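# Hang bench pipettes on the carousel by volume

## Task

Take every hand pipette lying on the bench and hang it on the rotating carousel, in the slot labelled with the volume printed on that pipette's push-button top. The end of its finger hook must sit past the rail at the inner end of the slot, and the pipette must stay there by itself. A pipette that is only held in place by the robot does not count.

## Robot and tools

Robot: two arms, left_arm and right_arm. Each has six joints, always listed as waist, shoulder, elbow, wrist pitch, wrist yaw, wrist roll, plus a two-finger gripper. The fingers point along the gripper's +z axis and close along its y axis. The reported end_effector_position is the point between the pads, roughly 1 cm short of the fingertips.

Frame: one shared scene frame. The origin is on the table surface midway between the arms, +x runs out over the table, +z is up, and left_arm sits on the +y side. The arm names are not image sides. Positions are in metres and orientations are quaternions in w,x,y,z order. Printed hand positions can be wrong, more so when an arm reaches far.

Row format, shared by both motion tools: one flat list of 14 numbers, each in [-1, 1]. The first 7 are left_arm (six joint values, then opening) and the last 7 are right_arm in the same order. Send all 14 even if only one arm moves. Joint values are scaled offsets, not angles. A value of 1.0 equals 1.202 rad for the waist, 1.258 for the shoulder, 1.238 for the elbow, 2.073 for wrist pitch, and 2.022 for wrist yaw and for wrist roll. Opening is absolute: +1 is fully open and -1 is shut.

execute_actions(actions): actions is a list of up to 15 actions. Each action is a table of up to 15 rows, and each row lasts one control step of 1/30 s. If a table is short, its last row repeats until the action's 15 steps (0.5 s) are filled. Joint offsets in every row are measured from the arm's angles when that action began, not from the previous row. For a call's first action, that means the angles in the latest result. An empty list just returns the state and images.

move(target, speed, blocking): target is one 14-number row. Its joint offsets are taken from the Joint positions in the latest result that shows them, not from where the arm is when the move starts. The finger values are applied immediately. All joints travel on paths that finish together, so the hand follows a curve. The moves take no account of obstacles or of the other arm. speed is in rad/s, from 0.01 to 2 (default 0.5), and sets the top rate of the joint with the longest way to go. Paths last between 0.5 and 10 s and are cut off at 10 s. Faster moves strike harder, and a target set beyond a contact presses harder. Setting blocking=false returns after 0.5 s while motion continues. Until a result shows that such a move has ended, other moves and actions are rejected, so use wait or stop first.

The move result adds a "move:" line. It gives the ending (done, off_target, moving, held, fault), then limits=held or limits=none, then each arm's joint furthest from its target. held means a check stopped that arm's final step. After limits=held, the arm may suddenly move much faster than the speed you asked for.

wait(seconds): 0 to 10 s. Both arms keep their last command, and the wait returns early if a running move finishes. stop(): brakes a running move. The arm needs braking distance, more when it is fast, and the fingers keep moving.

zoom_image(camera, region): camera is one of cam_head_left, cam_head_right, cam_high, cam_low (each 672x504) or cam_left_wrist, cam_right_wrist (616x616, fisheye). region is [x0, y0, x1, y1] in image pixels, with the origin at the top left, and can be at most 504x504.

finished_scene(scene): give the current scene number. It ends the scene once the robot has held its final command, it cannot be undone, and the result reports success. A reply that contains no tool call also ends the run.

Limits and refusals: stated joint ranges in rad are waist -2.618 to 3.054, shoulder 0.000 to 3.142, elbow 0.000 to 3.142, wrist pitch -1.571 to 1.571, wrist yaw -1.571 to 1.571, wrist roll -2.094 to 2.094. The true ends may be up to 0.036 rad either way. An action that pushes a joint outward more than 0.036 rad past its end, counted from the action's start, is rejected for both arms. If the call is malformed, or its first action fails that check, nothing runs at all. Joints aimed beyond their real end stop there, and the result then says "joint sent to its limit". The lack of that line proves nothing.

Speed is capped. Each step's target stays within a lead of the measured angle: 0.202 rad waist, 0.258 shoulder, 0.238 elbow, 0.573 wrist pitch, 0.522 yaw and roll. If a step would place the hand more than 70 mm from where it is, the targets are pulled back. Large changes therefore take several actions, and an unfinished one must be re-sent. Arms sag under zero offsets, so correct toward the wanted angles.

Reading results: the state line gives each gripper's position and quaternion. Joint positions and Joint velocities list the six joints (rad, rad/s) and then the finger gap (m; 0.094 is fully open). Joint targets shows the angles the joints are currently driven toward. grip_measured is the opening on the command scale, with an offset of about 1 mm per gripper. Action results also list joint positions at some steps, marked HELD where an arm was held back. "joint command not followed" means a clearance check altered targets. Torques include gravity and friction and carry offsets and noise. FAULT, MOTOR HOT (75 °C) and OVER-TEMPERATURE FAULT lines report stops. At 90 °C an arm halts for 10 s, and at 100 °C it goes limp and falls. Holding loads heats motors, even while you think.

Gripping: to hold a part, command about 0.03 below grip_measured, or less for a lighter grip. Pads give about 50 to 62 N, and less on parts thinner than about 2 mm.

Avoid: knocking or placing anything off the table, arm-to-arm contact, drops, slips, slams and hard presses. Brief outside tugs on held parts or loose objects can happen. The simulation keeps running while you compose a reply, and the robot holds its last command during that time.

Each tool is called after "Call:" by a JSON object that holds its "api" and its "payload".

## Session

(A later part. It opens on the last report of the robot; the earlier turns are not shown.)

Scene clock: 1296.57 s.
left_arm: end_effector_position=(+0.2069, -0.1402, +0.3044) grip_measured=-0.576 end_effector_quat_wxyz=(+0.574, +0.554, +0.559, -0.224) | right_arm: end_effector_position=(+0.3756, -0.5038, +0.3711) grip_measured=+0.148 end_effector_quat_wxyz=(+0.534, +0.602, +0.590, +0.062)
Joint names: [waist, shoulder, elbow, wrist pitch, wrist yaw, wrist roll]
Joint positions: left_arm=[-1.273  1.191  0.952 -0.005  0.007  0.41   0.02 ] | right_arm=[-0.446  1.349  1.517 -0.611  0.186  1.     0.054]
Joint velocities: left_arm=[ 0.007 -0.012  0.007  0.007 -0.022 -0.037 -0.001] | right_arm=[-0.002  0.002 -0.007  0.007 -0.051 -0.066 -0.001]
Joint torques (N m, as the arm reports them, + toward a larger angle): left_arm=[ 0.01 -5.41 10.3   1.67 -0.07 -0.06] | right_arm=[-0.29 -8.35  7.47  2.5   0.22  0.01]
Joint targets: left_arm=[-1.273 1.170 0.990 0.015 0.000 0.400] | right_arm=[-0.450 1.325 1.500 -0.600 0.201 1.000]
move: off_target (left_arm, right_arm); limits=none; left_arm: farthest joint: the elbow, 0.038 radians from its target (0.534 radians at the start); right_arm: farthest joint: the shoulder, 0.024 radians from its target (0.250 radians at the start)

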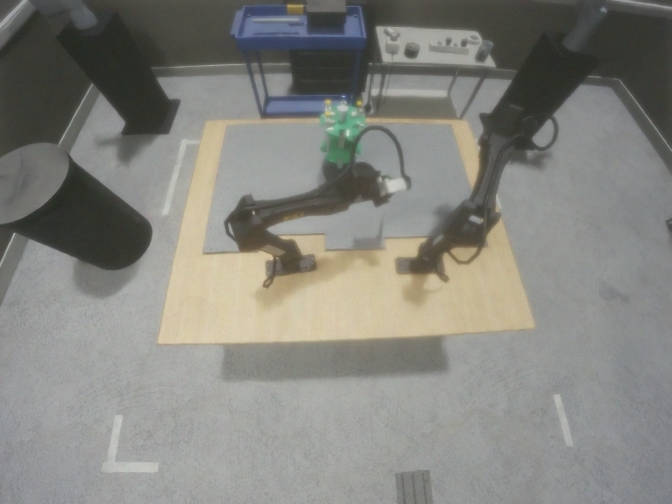

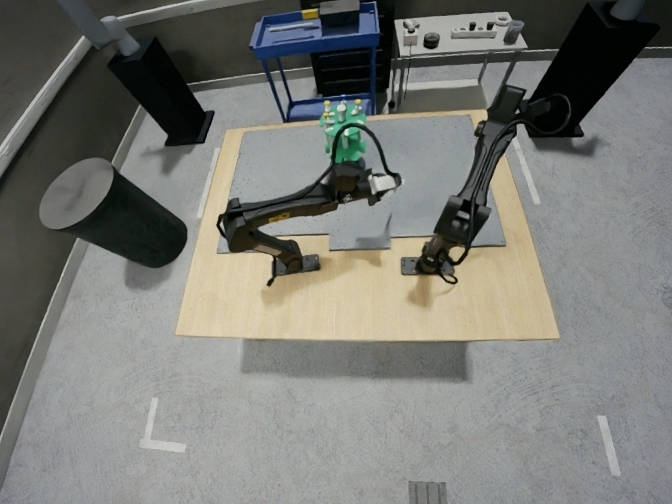

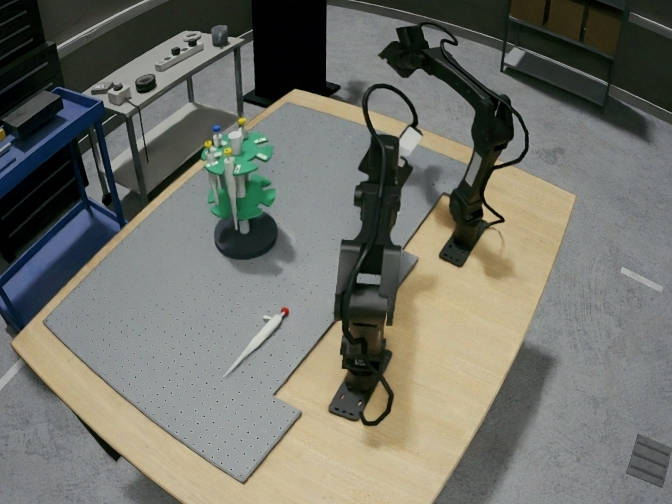

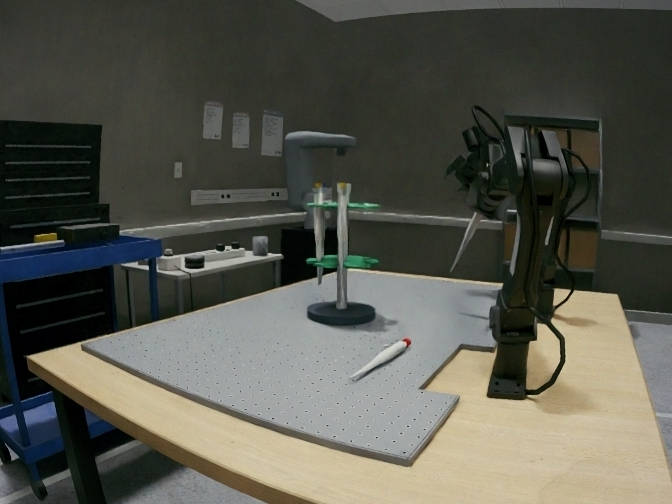

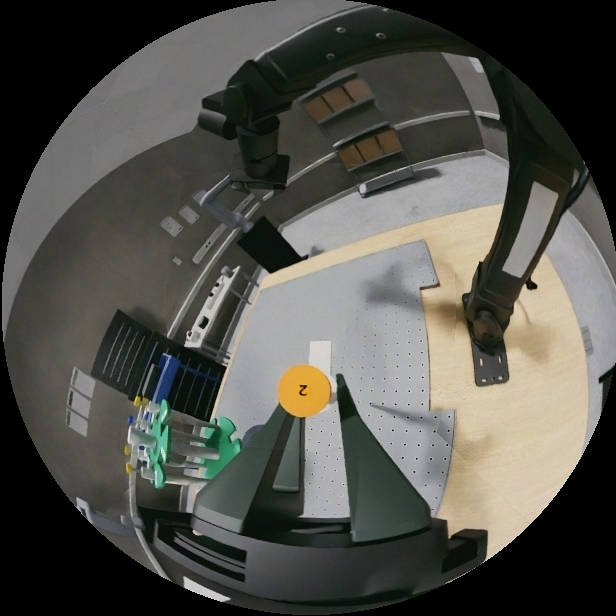

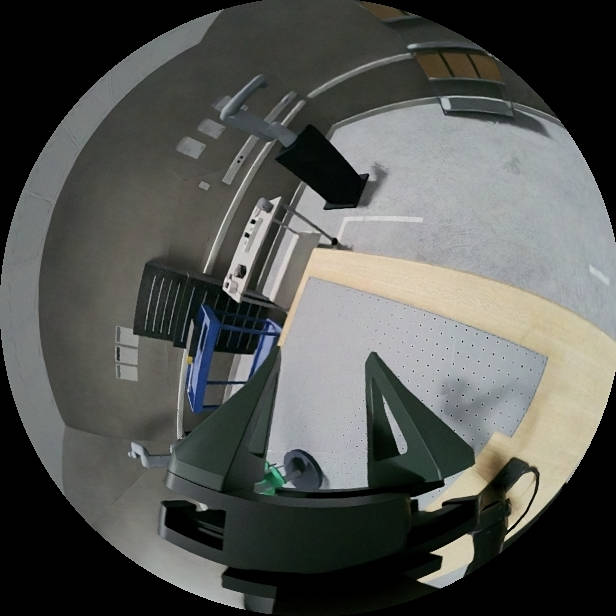

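Call:
{"api": "move", "payload": {"target": [0.2221,0.2917,0.6026,-0.4409,-0.4347,-0.545,-0.615,0.2879,-0.008,-0.66,0.5118,0.1306,0.1978,0.15], "speed": 1.4}}

Call:
{"api": "zoom_image", "payload": {"camera": "cam_left_wrist", "region": [220, 230, 420, 430]}}

Call:
{"api": "zoom_image", "payload": {"camera": "cam_low", "region": [295, 150, 455, 320]}}

Scene clock: 1307.03 s.
left_arm: end_effector_position=(+0.3814, +0.0268, +0.3273) grip_measured=-0.576 end_effector_quat_wxyz=(+0.504, -0.062, +0.861, +0.033) | right_arm: end_effector_position=(+0.4283, -0.4166, +0.2316) grip_measured=+0.148 end_effector_quat_wxyz=(+0.598, +0.624, +0.448, +0.231)
Joint names: [waist, shoulder, elbow, wrist pitch, wrist yaw, wrist roll]
Joint positions: left_arm=[-1.013  1.557  1.655 -0.922 -0.84  -0.683  0.02 ] | right_arm=[-0.109  1.349  0.707  0.443  0.435  1.402  0.054]
Joint velocities: left_arm=[ 0.007 -0.002  0.027 -0.081 -0.022 -0.022  0.001] | right_arm=[-0.007  0.002 -0.002 -0.037  0.022 -0.022 -0.001]
Joint torques (N m, as the arm reports them, + toward a larger angle): left_arm=[ 0.58 -6.08  9.97  1.03 -0.65 -0.08] | right_arm=[ 0.5  -7.3   8.62  2.51  0.23 -0.02]
Joint targets: left_arm=[-1.006 1.558 1.698 -0.919 -0.872 -0.692] | right_arm=[-0.100 1.339 0.701 0.450 0.450 1.400]
move: off_target (left_arm); limits=none; left_arm: farthest joint: the elbow, 0.043 radians from its target (0.746 radians at the start); right_arm: farthest joint: the wrist yaw, 0.015 radians from its target (0.264 radians at the start)

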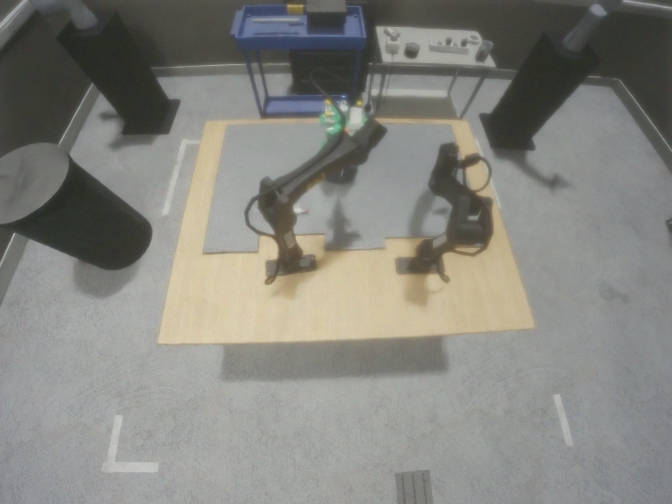

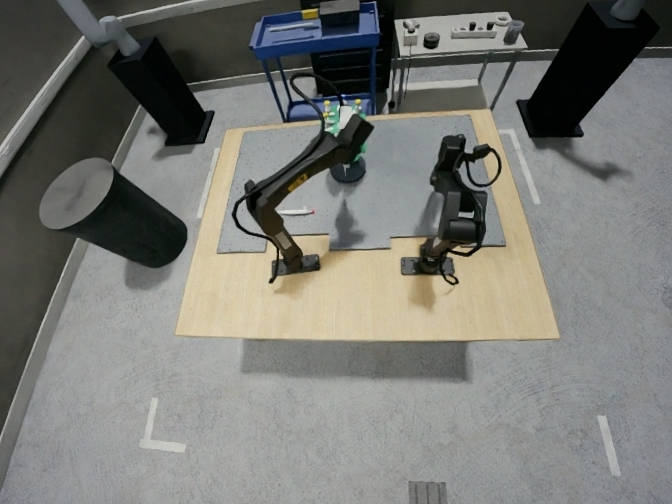

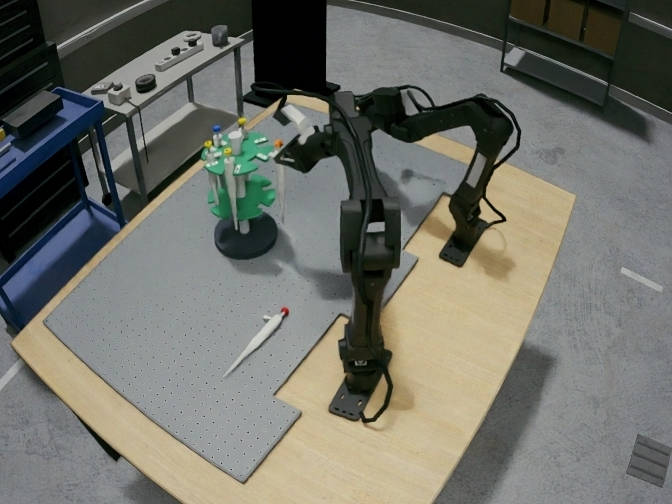

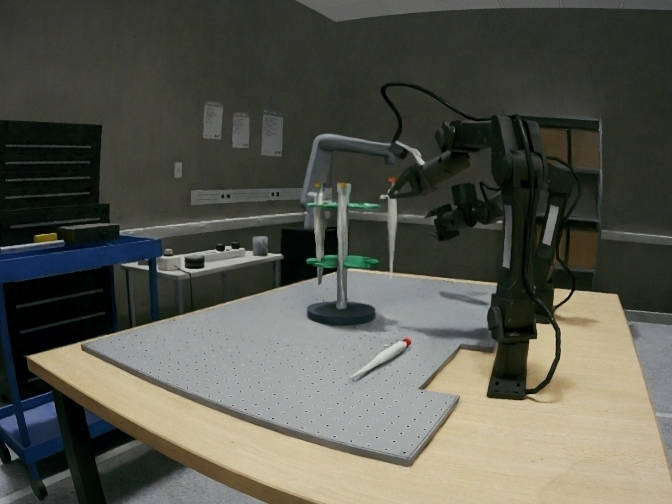

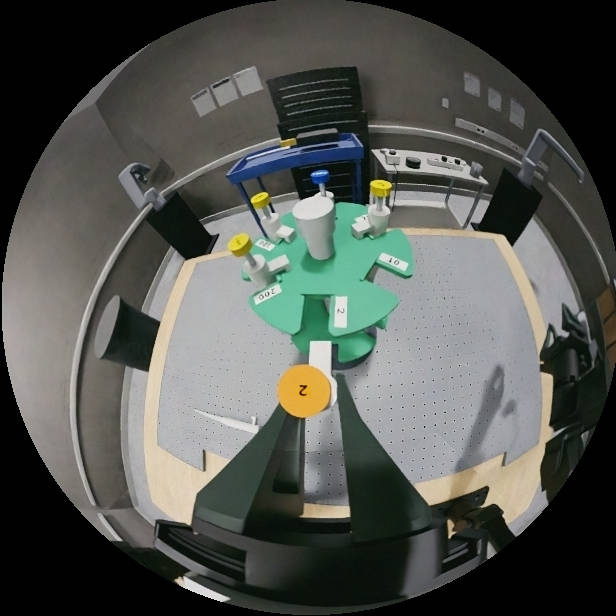

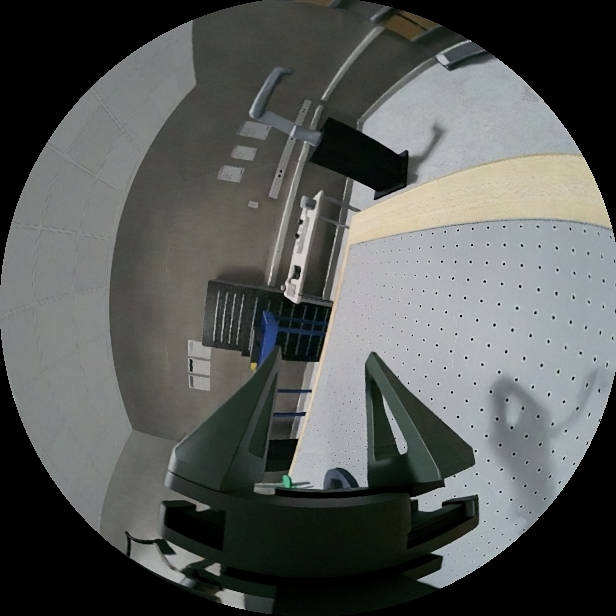

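Region (220, 230, 420, 430) of cam_left_wrist's 616x616 image, scaled by 2.520, with more detail than that image has.

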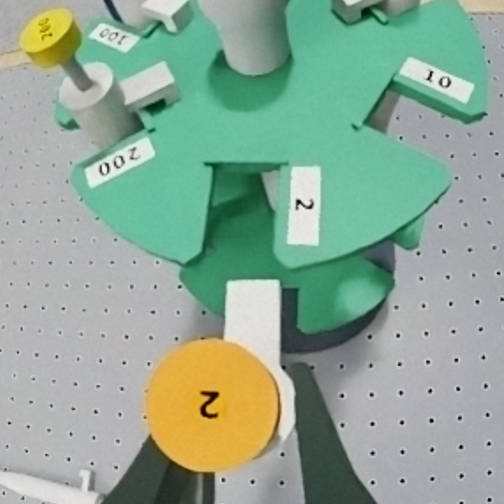

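Region (295, 150, 455, 320) of cam_low's 672x504 image, scaled by 2.965, with more detail than that image has; it fills the left 474 columns of this view, and the rest is white.

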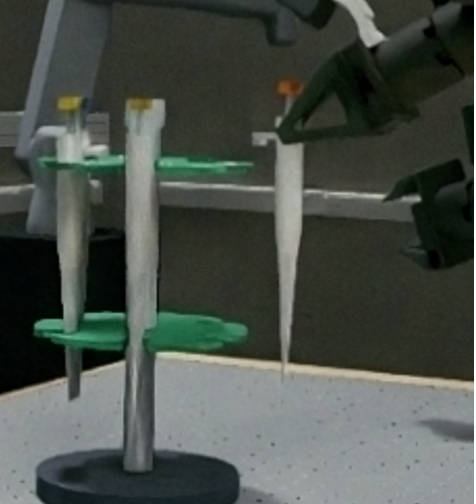

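Call:
{"api": "zoom_image", "payload": {"camera": "cam_head_right", "region": [305, 100, 395, 200]}}

Call:
{"api": "zoom_image", "payload": {"camera": "cam_high", "region": [190, 105, 330, 265]}}

Region (305, 100, 395, 200) of cam_head_right's 672x504 image, scaled by 5.040, with more detail than that image has; it fills the left 454 columns of this view, and the rest is white.

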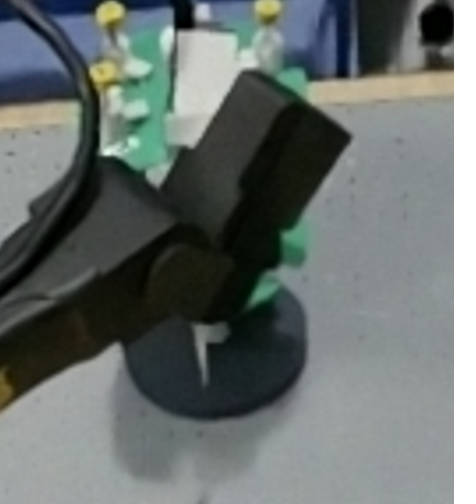

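Region (190, 105, 330, 265) of cam_high's 672x504 image, scaled by 3.150, with more detail than that image has; it fills the left 441 columns of this view, and the rest is white.

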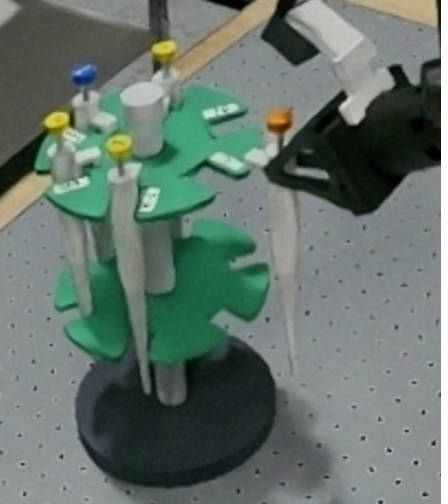

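Call:
{"api": "execute_actions", "payload": {"actions": [[[0.0058,0.001,0.0347,0.0184,-0.001,0.0073,-0.615,0,-0.008,0.01,0.003,0.005,0,0.15],[0.0082,0.0026,0.0351,0.0221,0.0017,0.0098,-0.615,0,-0.008,0.01,0.003,0.005,0,0.15],[0.0122,0.0049,0.0359,0.0262,0.0047,0.0127,-0.615,0,-0.008,0.01,0.003,0.005,0,0.15],[0.0177,0.0075,0.0369,0.0303,0.0077,0.0155,-0.615,0,-0.008,0.01,0.003,0.005,0,0.15],[0.0241,0.0104,0.0381,0.0343,0.0107,0.0184,-0.615,0,-0.008,0.01,0.003,0.005,0,0.15],[0.0312,0.0134,0.0394,0.0384,0.0138,0.0212,-0.615,0,-0.008,0.01,0.003,0.005,0,0.15],[0.0384,0.0163,0.0407,0.0425,0.0168,0.024,-0.615,0,-0.008,0.01,0.003,0.005,0,0.15],[0.0455,0.0192,0.042,0.0466,0.0198,0.0269,-0.615,0,-0.008,0.01,0.003,0.005,0,0.15],[0.0526,0.0222,0.0433,0.0502,0.0225,0.0294,-0.615,0,-0.008,0.01,0.003,0.005,0,0.15],[0.0598,0.0251,0.0446,0.0539,0.0252,0.0319,-0.615,0,-0.008,0.01,0.003,0.005,0,0.15],[0.0669,0.0277,0.0459,0.0566,0.0272,0.0338,-0.615,0,-0.008,0.01,0.003,0.005,0,0.15],[0.0733,0.03,0.0471,0.0584,0.0285,0.0351,-0.615,0,-0.008,0.01,0.003,0.005,0,0.15],[0.0788,0.0316,0.0481,0.0584,0.0285,0.0351,-0.615,0,-0.008,0.01,0.003,0.005,0,0.15],[0.0828,0.0326,0.0489,0.0584,0.0285,0.0351,-0.615,0,-0.008,0.01,0.003,0.005,0,0.15],[0.0852,0.0326,0.0493,0.0584,0.0285,0.0351,-0.615,0,-0.008,0.01,0.003,0.005,0,0.15]]]}}

Scene clock: 1387.27 s.
left_arm: end_effector_position=(+0.4114, +0.0332, +0.3184) grip_measured=-0.576 end_effector_quat_wxyz=(+0.497, -0.072, +0.864, +0.032) | right_arm: end_effector_position=(+0.4283, -0.4166, +0.2317) grip_measured=+0.148 end_effector_quat_wxyz=(+0.597, +0.624, +0.447, +0.232)
Joint names: [waist, shoulder, elbow, wrist pitch, wrist yaw, wrist roll]
Joint positions: left_arm=[-0.926  1.604  1.666 -0.846 -0.777 -0.628  0.02 ] | right_arm=[-0.109  1.349  0.707  0.444  0.435  1.404  0.054]
Joint velocities: left_arm=[ 0.164  0.051  0.071  0.037  0.051  0.051 -0.001] | right_arm=[-0.007 -0.002  0.012  0.051 -0.022 -0.007 -0.   ]
Joint torques (N m, as the arm reports them, + toward a larger angle): left_arm=[ 0.48 -7.45 10.29  1.34 -0.44  0.05] | right_arm=[-0.06 -7.22 10.21  2.49  0.18 -0.01]
Joint targets: left_arm=[-0.911 1.598 1.716 -0.801 -0.782 -0.612] | right_arm=[-0.109 1.339 0.720 0.449 0.445 1.402]
Step readings (joint positions):
0: left_arm=[-1.013 1.557 1.655 -0.922 -0.840 -0.684] | right_arm=[-0.109 1.349 0.707 0.444 0.435 1.402]
1: left_arm=[-1.013 1.557 1.655 -0.922 -0.838 -0.683] | right_arm=[-0.109 1.349 0.707 0.444 0.435 1.403]
2: left_arm=[-1.013 1.557 1.655 -0.919 -0.835 -0.680] | right_arm=[-0.109 1.349 0.707 0.444 0.435 1.403]
4: left_arm=[-1.011 1.557 1.655 -0.911 -0.827 -0.673] | right_arm=[-0.109 1.349 0.707 0.444 0.435 1.403]
8: left_arm=[-0.986 1.570 1.655 -0.885 -0.806 -0.655] | right_arm=[-0.109 1.349 0.707 0.444 0.435 1.404]
15: Joint positions above

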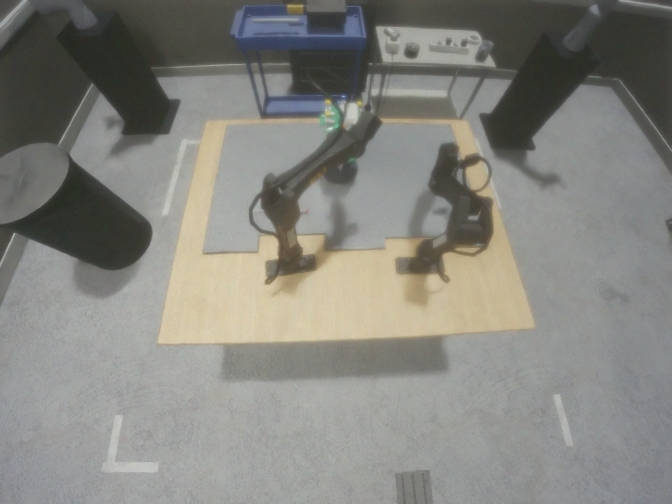

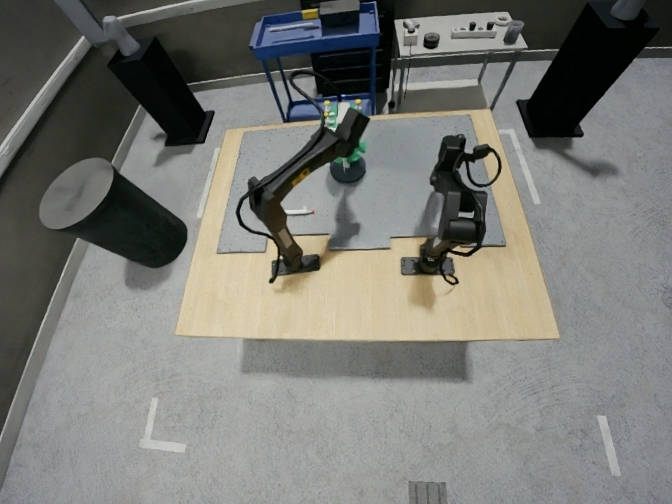

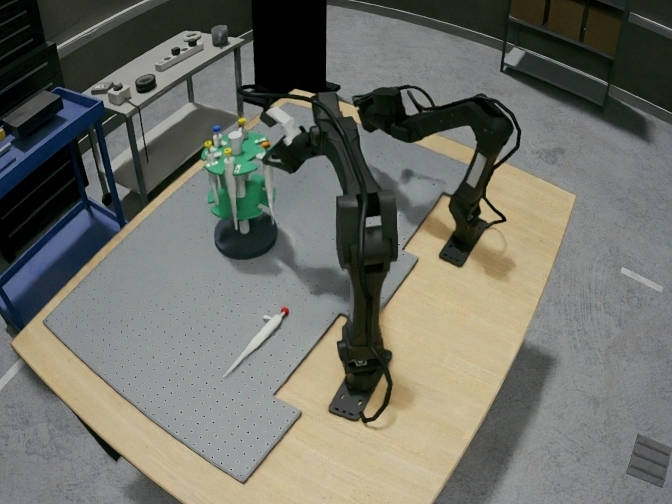

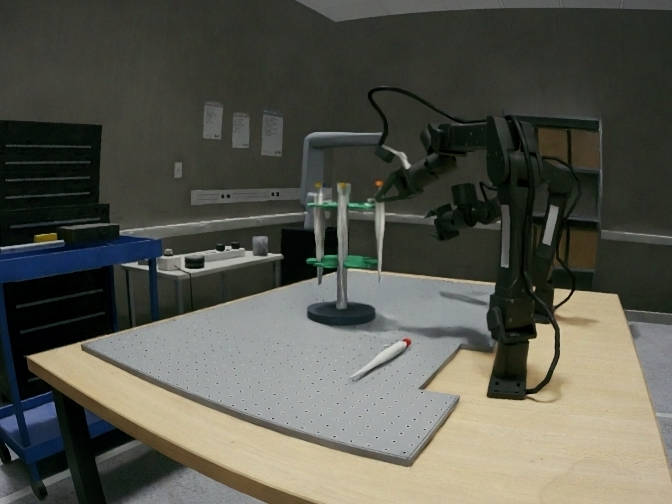

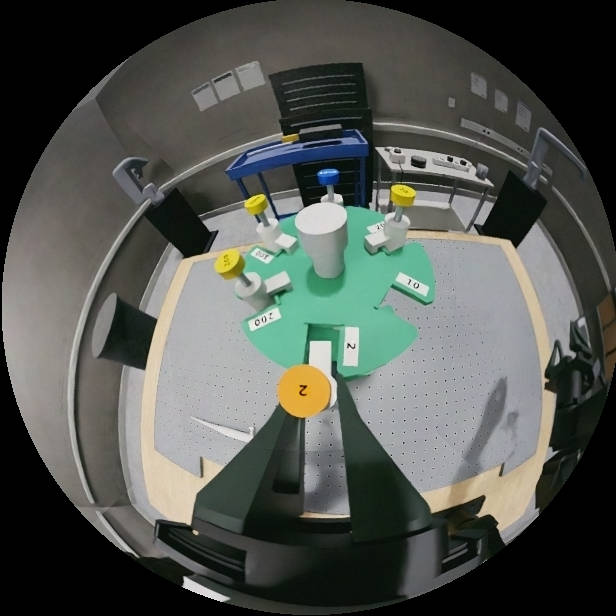

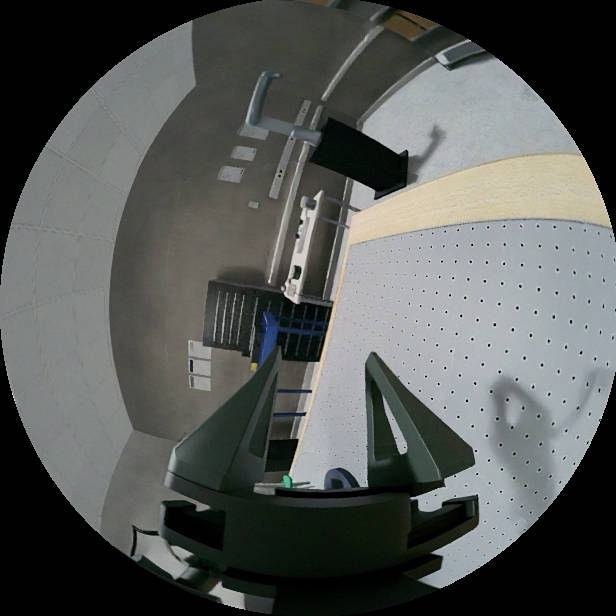

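Call:
{"api": "execute_actions", "payload": {"actions": []}}

Call:
{"api": "zoom_image", "payload": {"camera": "cam_left_wrist", "region": [230, 270, 410, 430]}}

Call:
{"api": "zoom_image", "payload": {"camera": "cam_low", "region": [300, 165, 420, 295]}}

Call:
{"api": "zoom_image", "payload": {"camera": "cam_high", "region": [200, 120, 310, 245]}}

Call:
{"api": "zoom_image", "payload": {"camera": "cam_head_right", "region": [315, 130, 375, 190]}}

Scene clock: 1392.10 s.
left_arm: end_effector_position=(+0.4147, +0.0335, +0.3213) grip_measured=-0.576 end_effector_quat_wxyz=(+0.500, -0.073, +0.862, +0.028) | right_arm: end_effector_position=(+0.4283, -0.4166, +0.2317) grip_measured=+0.148 end_effector_quat_wxyz=(+0.597, +0.624, +0.447, +0.232)
Joint names: [waist, shoulder, elbow, wrist pitch, wrist yaw, wrist roll]
Joint positions: left_arm=[-0.917  1.605  1.672 -0.833 -0.769 -0.618  0.02 ] | right_arm=[-0.109  1.349  0.707  0.444  0.435  1.404  0.054]
Joint velocities: left_arm=[ 0.007  0.002  0.007  0.022 -0.007 -0.007 -0.   ] | right_arm=[-0.002 -0.007  0.002 -0.081 -0.022  0.037 -0.   ]
Joint torques (N m, as the arm reports them, + toward a larger angle): left_arm=[ 0.58 -7.3  10.09  1.38 -0.42  0.05] | right_arm=[-0.14 -7.31 10.26  2.49  0.19 -0.02]
Joint targets: left_arm=[-0.911 1.598 1.716 -0.801 -0.782 -0.612] | right_arm=[-0.109 1.339 0.720 0.449 0.445 1.402]

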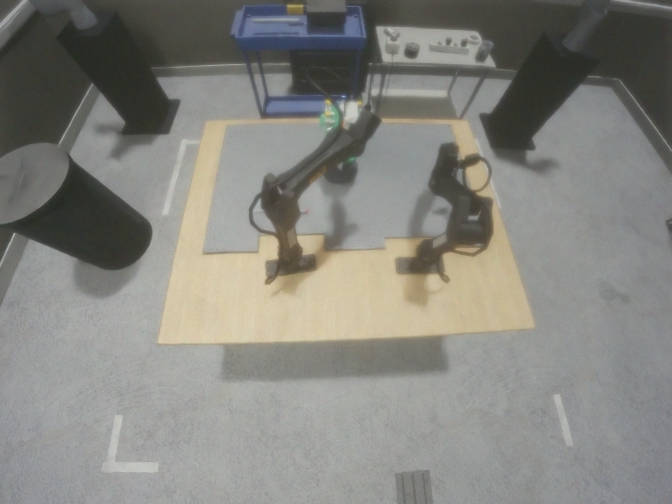

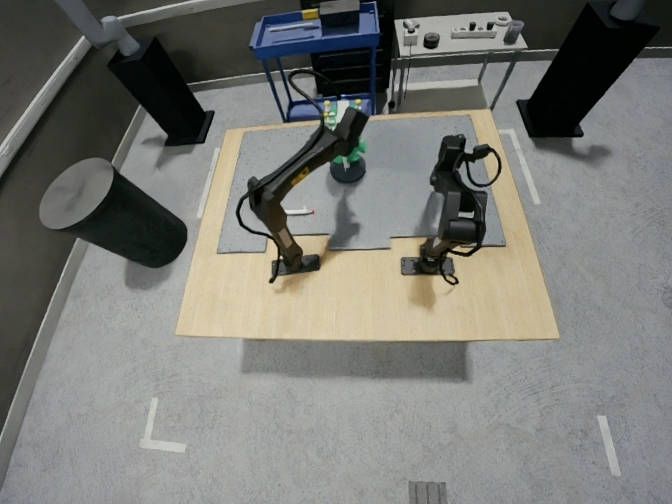

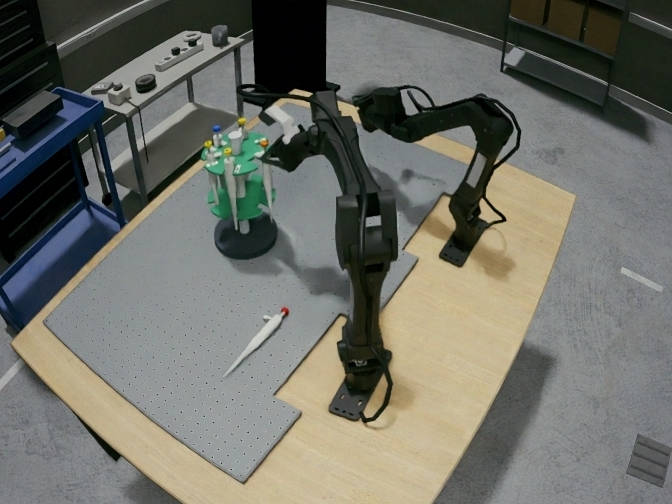

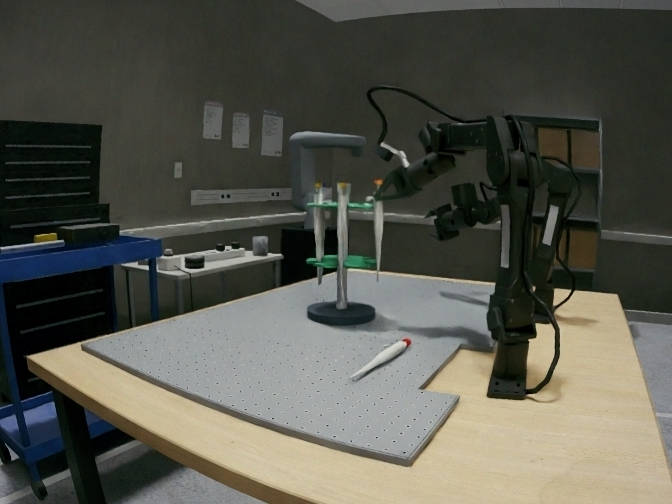

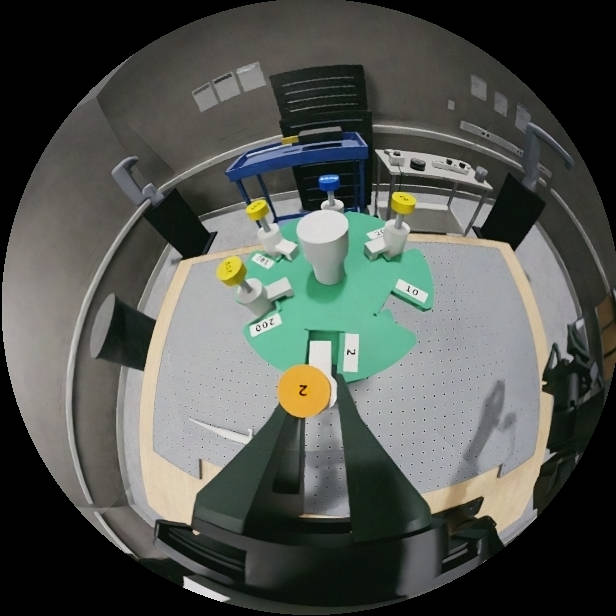

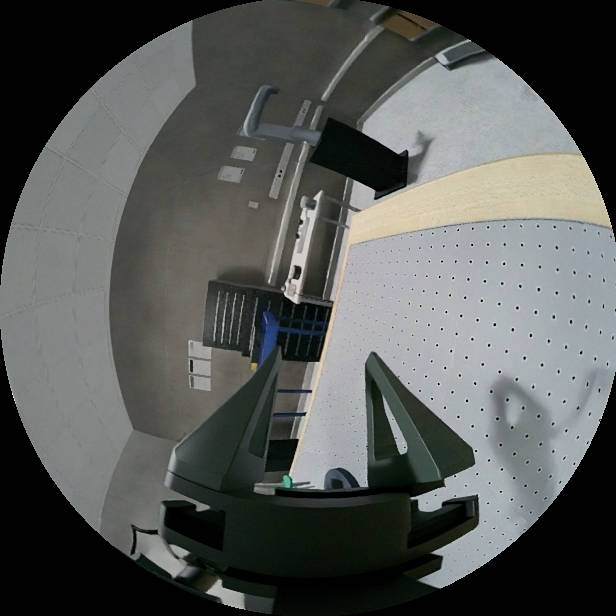

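Region (230, 270, 410, 430) of cam_left_wrist's 616x616 image, scaled by 2.800, with more detail than that image has.

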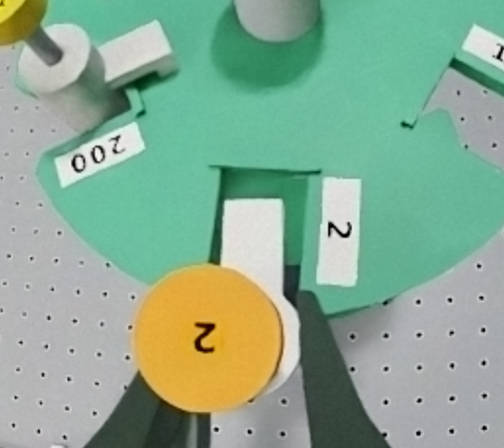

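Region (300, 165, 420, 295) of cam_low's 672x504 image, scaled by 3.877, with more detail than that image has; it fills the left 465 columns of this view, and the rest is white.

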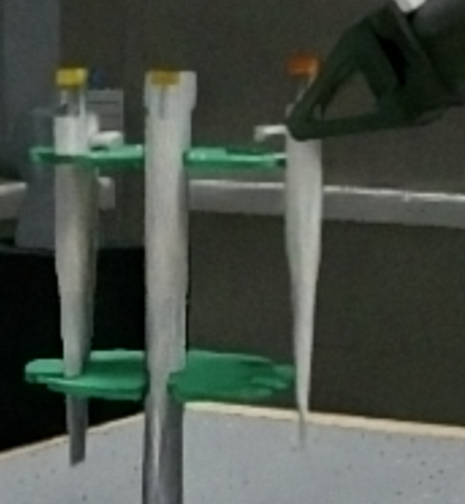

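Region (200, 120, 310, 245) of cam_high's 672x504 image, scaled by 4.032, with more detail than that image has; it fills the left 444 columns of this view, and the rest is white.

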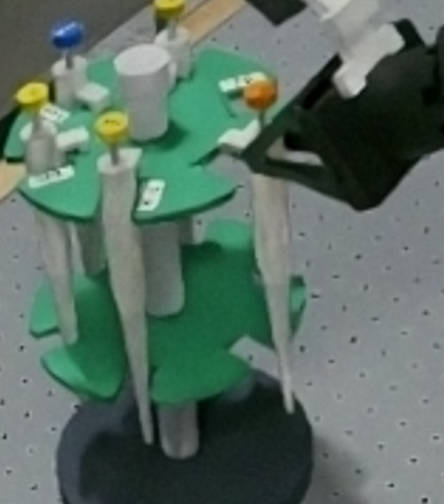

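Region (315, 130, 375, 190) of cam_head_right's 672x504 image, scaled by 8.400, with more detail than that image has.

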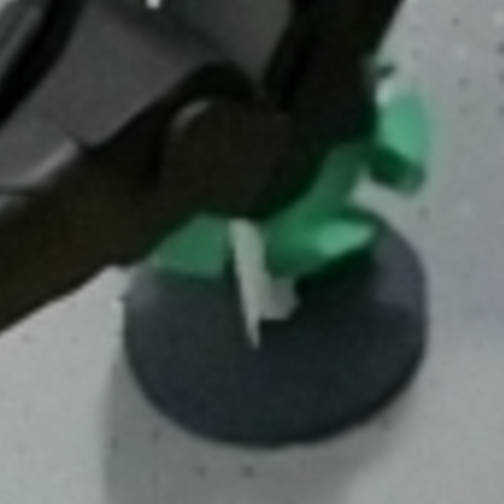

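Call:
{"api": "execute_actions", "payload": {"actions": [[[0.005,-0.0056,0.0418,0.0185,-0.0032,0.0068,-0.615,0,-0.008,0.004,0.003,0.005,0,0.15],[0.0068,-0.0037,0.0467,0.0205,-0.0011,0.0094,-0.615,0,-0.008,0.004,0.003,0.005,0,0.15],[0.0099,-0.0004,0.0522,0.0228,0.0013,0.0123,-0.615,0,-0.008,0.004,0.003,0.005,0,0.15],[0.0142,0.0041,0.0584,0.0251,0.0037,0.0152,-0.615,0,-0.008,0.004,0.003,0.005,0,0.15],[0.0192,0.0093,0.0647,0.0274,0.0061,0.018,-0.615,0,-0.008,0.004,0.003,0.005,0,0.15],[0.0247,0.0151,0.0709,0.0297,0.0084,0.0209,-0.615,0,-0.008,0.004,0.003,0.005,0,0.15],[0.0303,0.0209,0.0765,0.032,0.0108,0.0238,-0.615,0,-0.008,0.004,0.003,0.005,0,0.15],[0.0358,0.0268,0.082,0.0343,0.0132,0.0267,-0.615,0,-0.008,0.004,0.003,0.005,0,0.15],[0.0413,0.0326,0.087,0.0363,0.0153,0.0292,-0.615,0,-0.008,0.004,0.003,0.005,0,0.15],[0.0469,0.0384,0.092,0.0384,0.0175,0.0318,-0.615,0,-0.008,0.004,0.003,0.005,0,0.15],[0.0524,0.0442,0.0965,0.0399,0.019,0.0337,-0.615,0,-0.008,0.004,0.003,0.005,0,0.15],[0.0574,0.0494,0.1,0.0409,0.0201,0.035,-0.615,0,-0.008,0.004,0.003,0.005,0,0.15],[0.0617,0.0539,0.103,0.0409,0.0201,0.035,-0.615,0,-0.008,0.004,0.003,0.005,0,0.15],[0.0648,0.0572,0.105,0.0409,0.0201,0.035,-0.615,0,-0.008,0.004,0.003,0.005,0,0.15],[0.0666,0.0591,0.1055,0.0409,0.0201,0.035,-0.615,0,-0.008,0.004,0.003,0.005,0,0.15]]]}}

Scene clock: 1413.33 s.
left_arm: end_effector_position=(+0.4453, +0.0336, +0.3306) grip_measured=-0.576 end_effector_quat_wxyz=(+0.509, -0.080, +0.857, +0.018) | right_arm: end_effector_position=(+0.4283, -0.4166, +0.2317) grip_measured=+0.148 end_effector_quat_wxyz=(+0.597, +0.625, +0.446, +0.232)
Joint names: [waist, shoulder, elbow, wrist pitch, wrist yaw, wrist roll]
Joint positions: left_arm=[-0.854  1.673  1.758 -0.783 -0.722 -0.564  0.02 ] | right_arm=[-0.109  1.349  0.707  0.444  0.435  1.407  0.054]
Joint velocities: left_arm=[0.105 0.183 0.042 0.051 0.051 0.095 0.   ] | right_arm=[ 0.002 -0.002  0.032  0.066  0.037 -0.007 -0.001]
Joint torques (N m, as the arm reports them, + toward a larger angle): left_arm=[ 0.78 -7.82 10.02  1.4  -0.41  0.07] | right_arm=[ 0.04 -7.27  9.61  2.5   0.19 -0.03]
Joint targets: left_arm=[-0.837 1.679 1.803 -0.748 -0.728 -0.548] | right_arm=[-0.109 1.339 0.712 0.450 0.445 1.404]
Step readings (joint positions):
0: left_arm=[-0.917 1.605 1.672 -0.833 -0.769 -0.618] | right_arm=[-0.109 1.349 0.707 0.444 0.435 1.404]
1: left_arm=[-0.917 1.605 1.672 -0.832 -0.768 -0.617] | right_arm=[-0.109 1.349 0.707 0.444 0.435 1.404]
2: left_arm=[-0.917 1.605 1.674 -0.832 -0.767 -0.615] | right_arm=[-0.109 1.349 0.707 0.444 0.435 1.405]
4: left_arm=[-0.917 1.608 1.685 -0.830 -0.761 -0.609] | right_arm=[-0.109 1.349 0.707 0.444 0.435 1.406]
8: left_arm=[-0.899 1.623 1.719 -0.819 -0.748 -0.590] | right_arm=[-0.109 1.349 0.707 0.444 0.435 1.406]
15: Joint positions above

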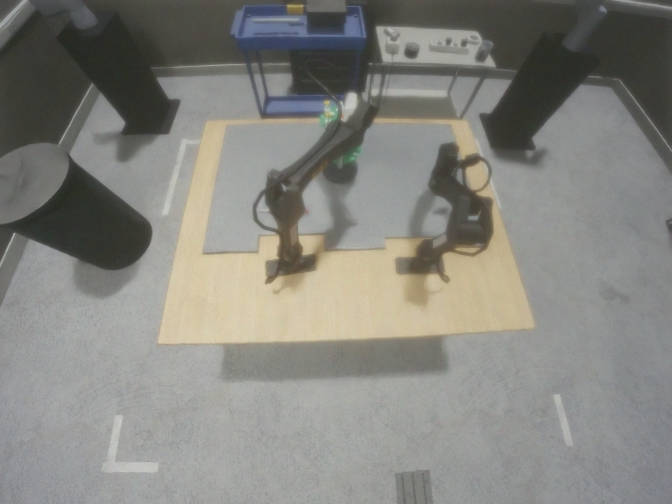

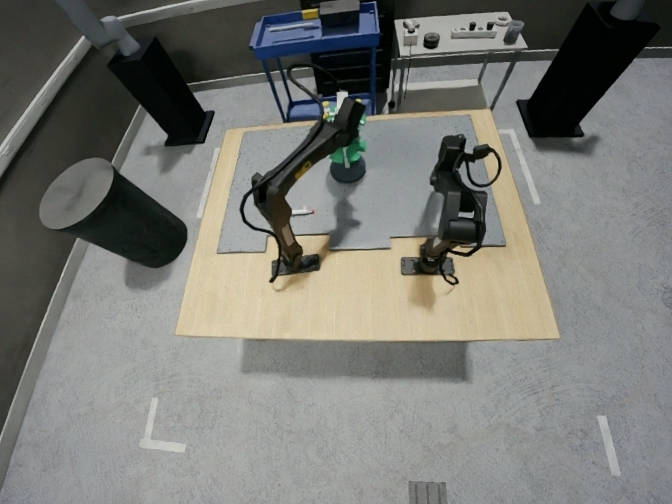

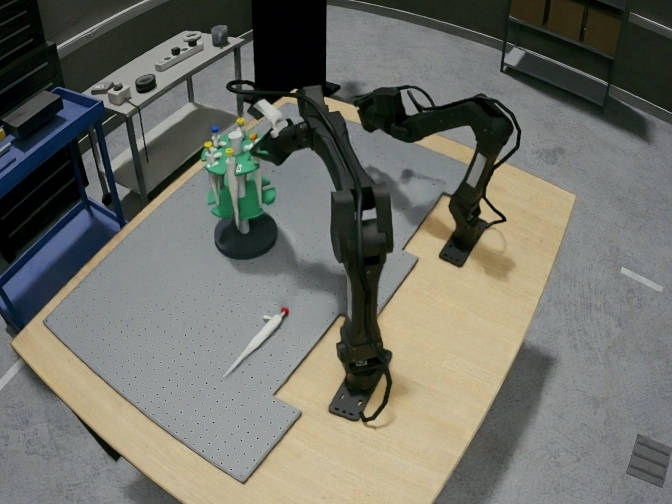

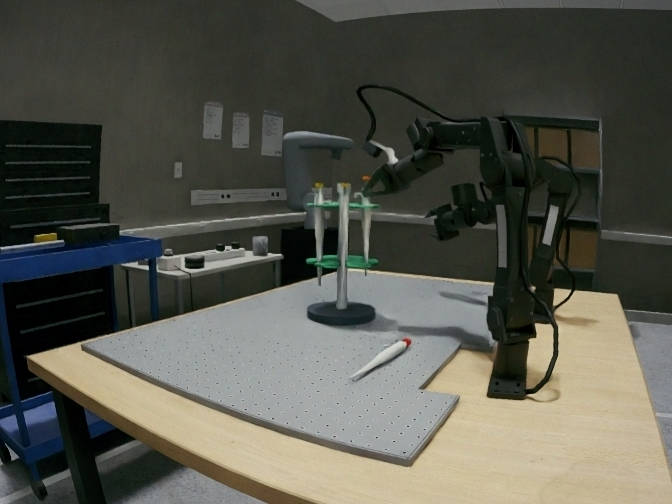

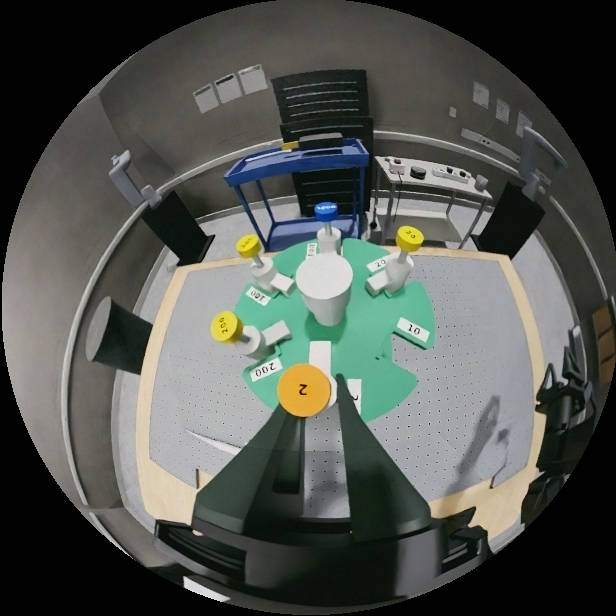

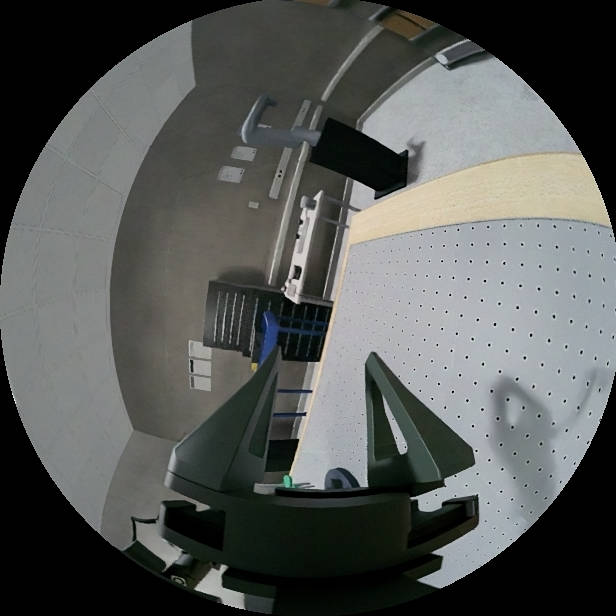

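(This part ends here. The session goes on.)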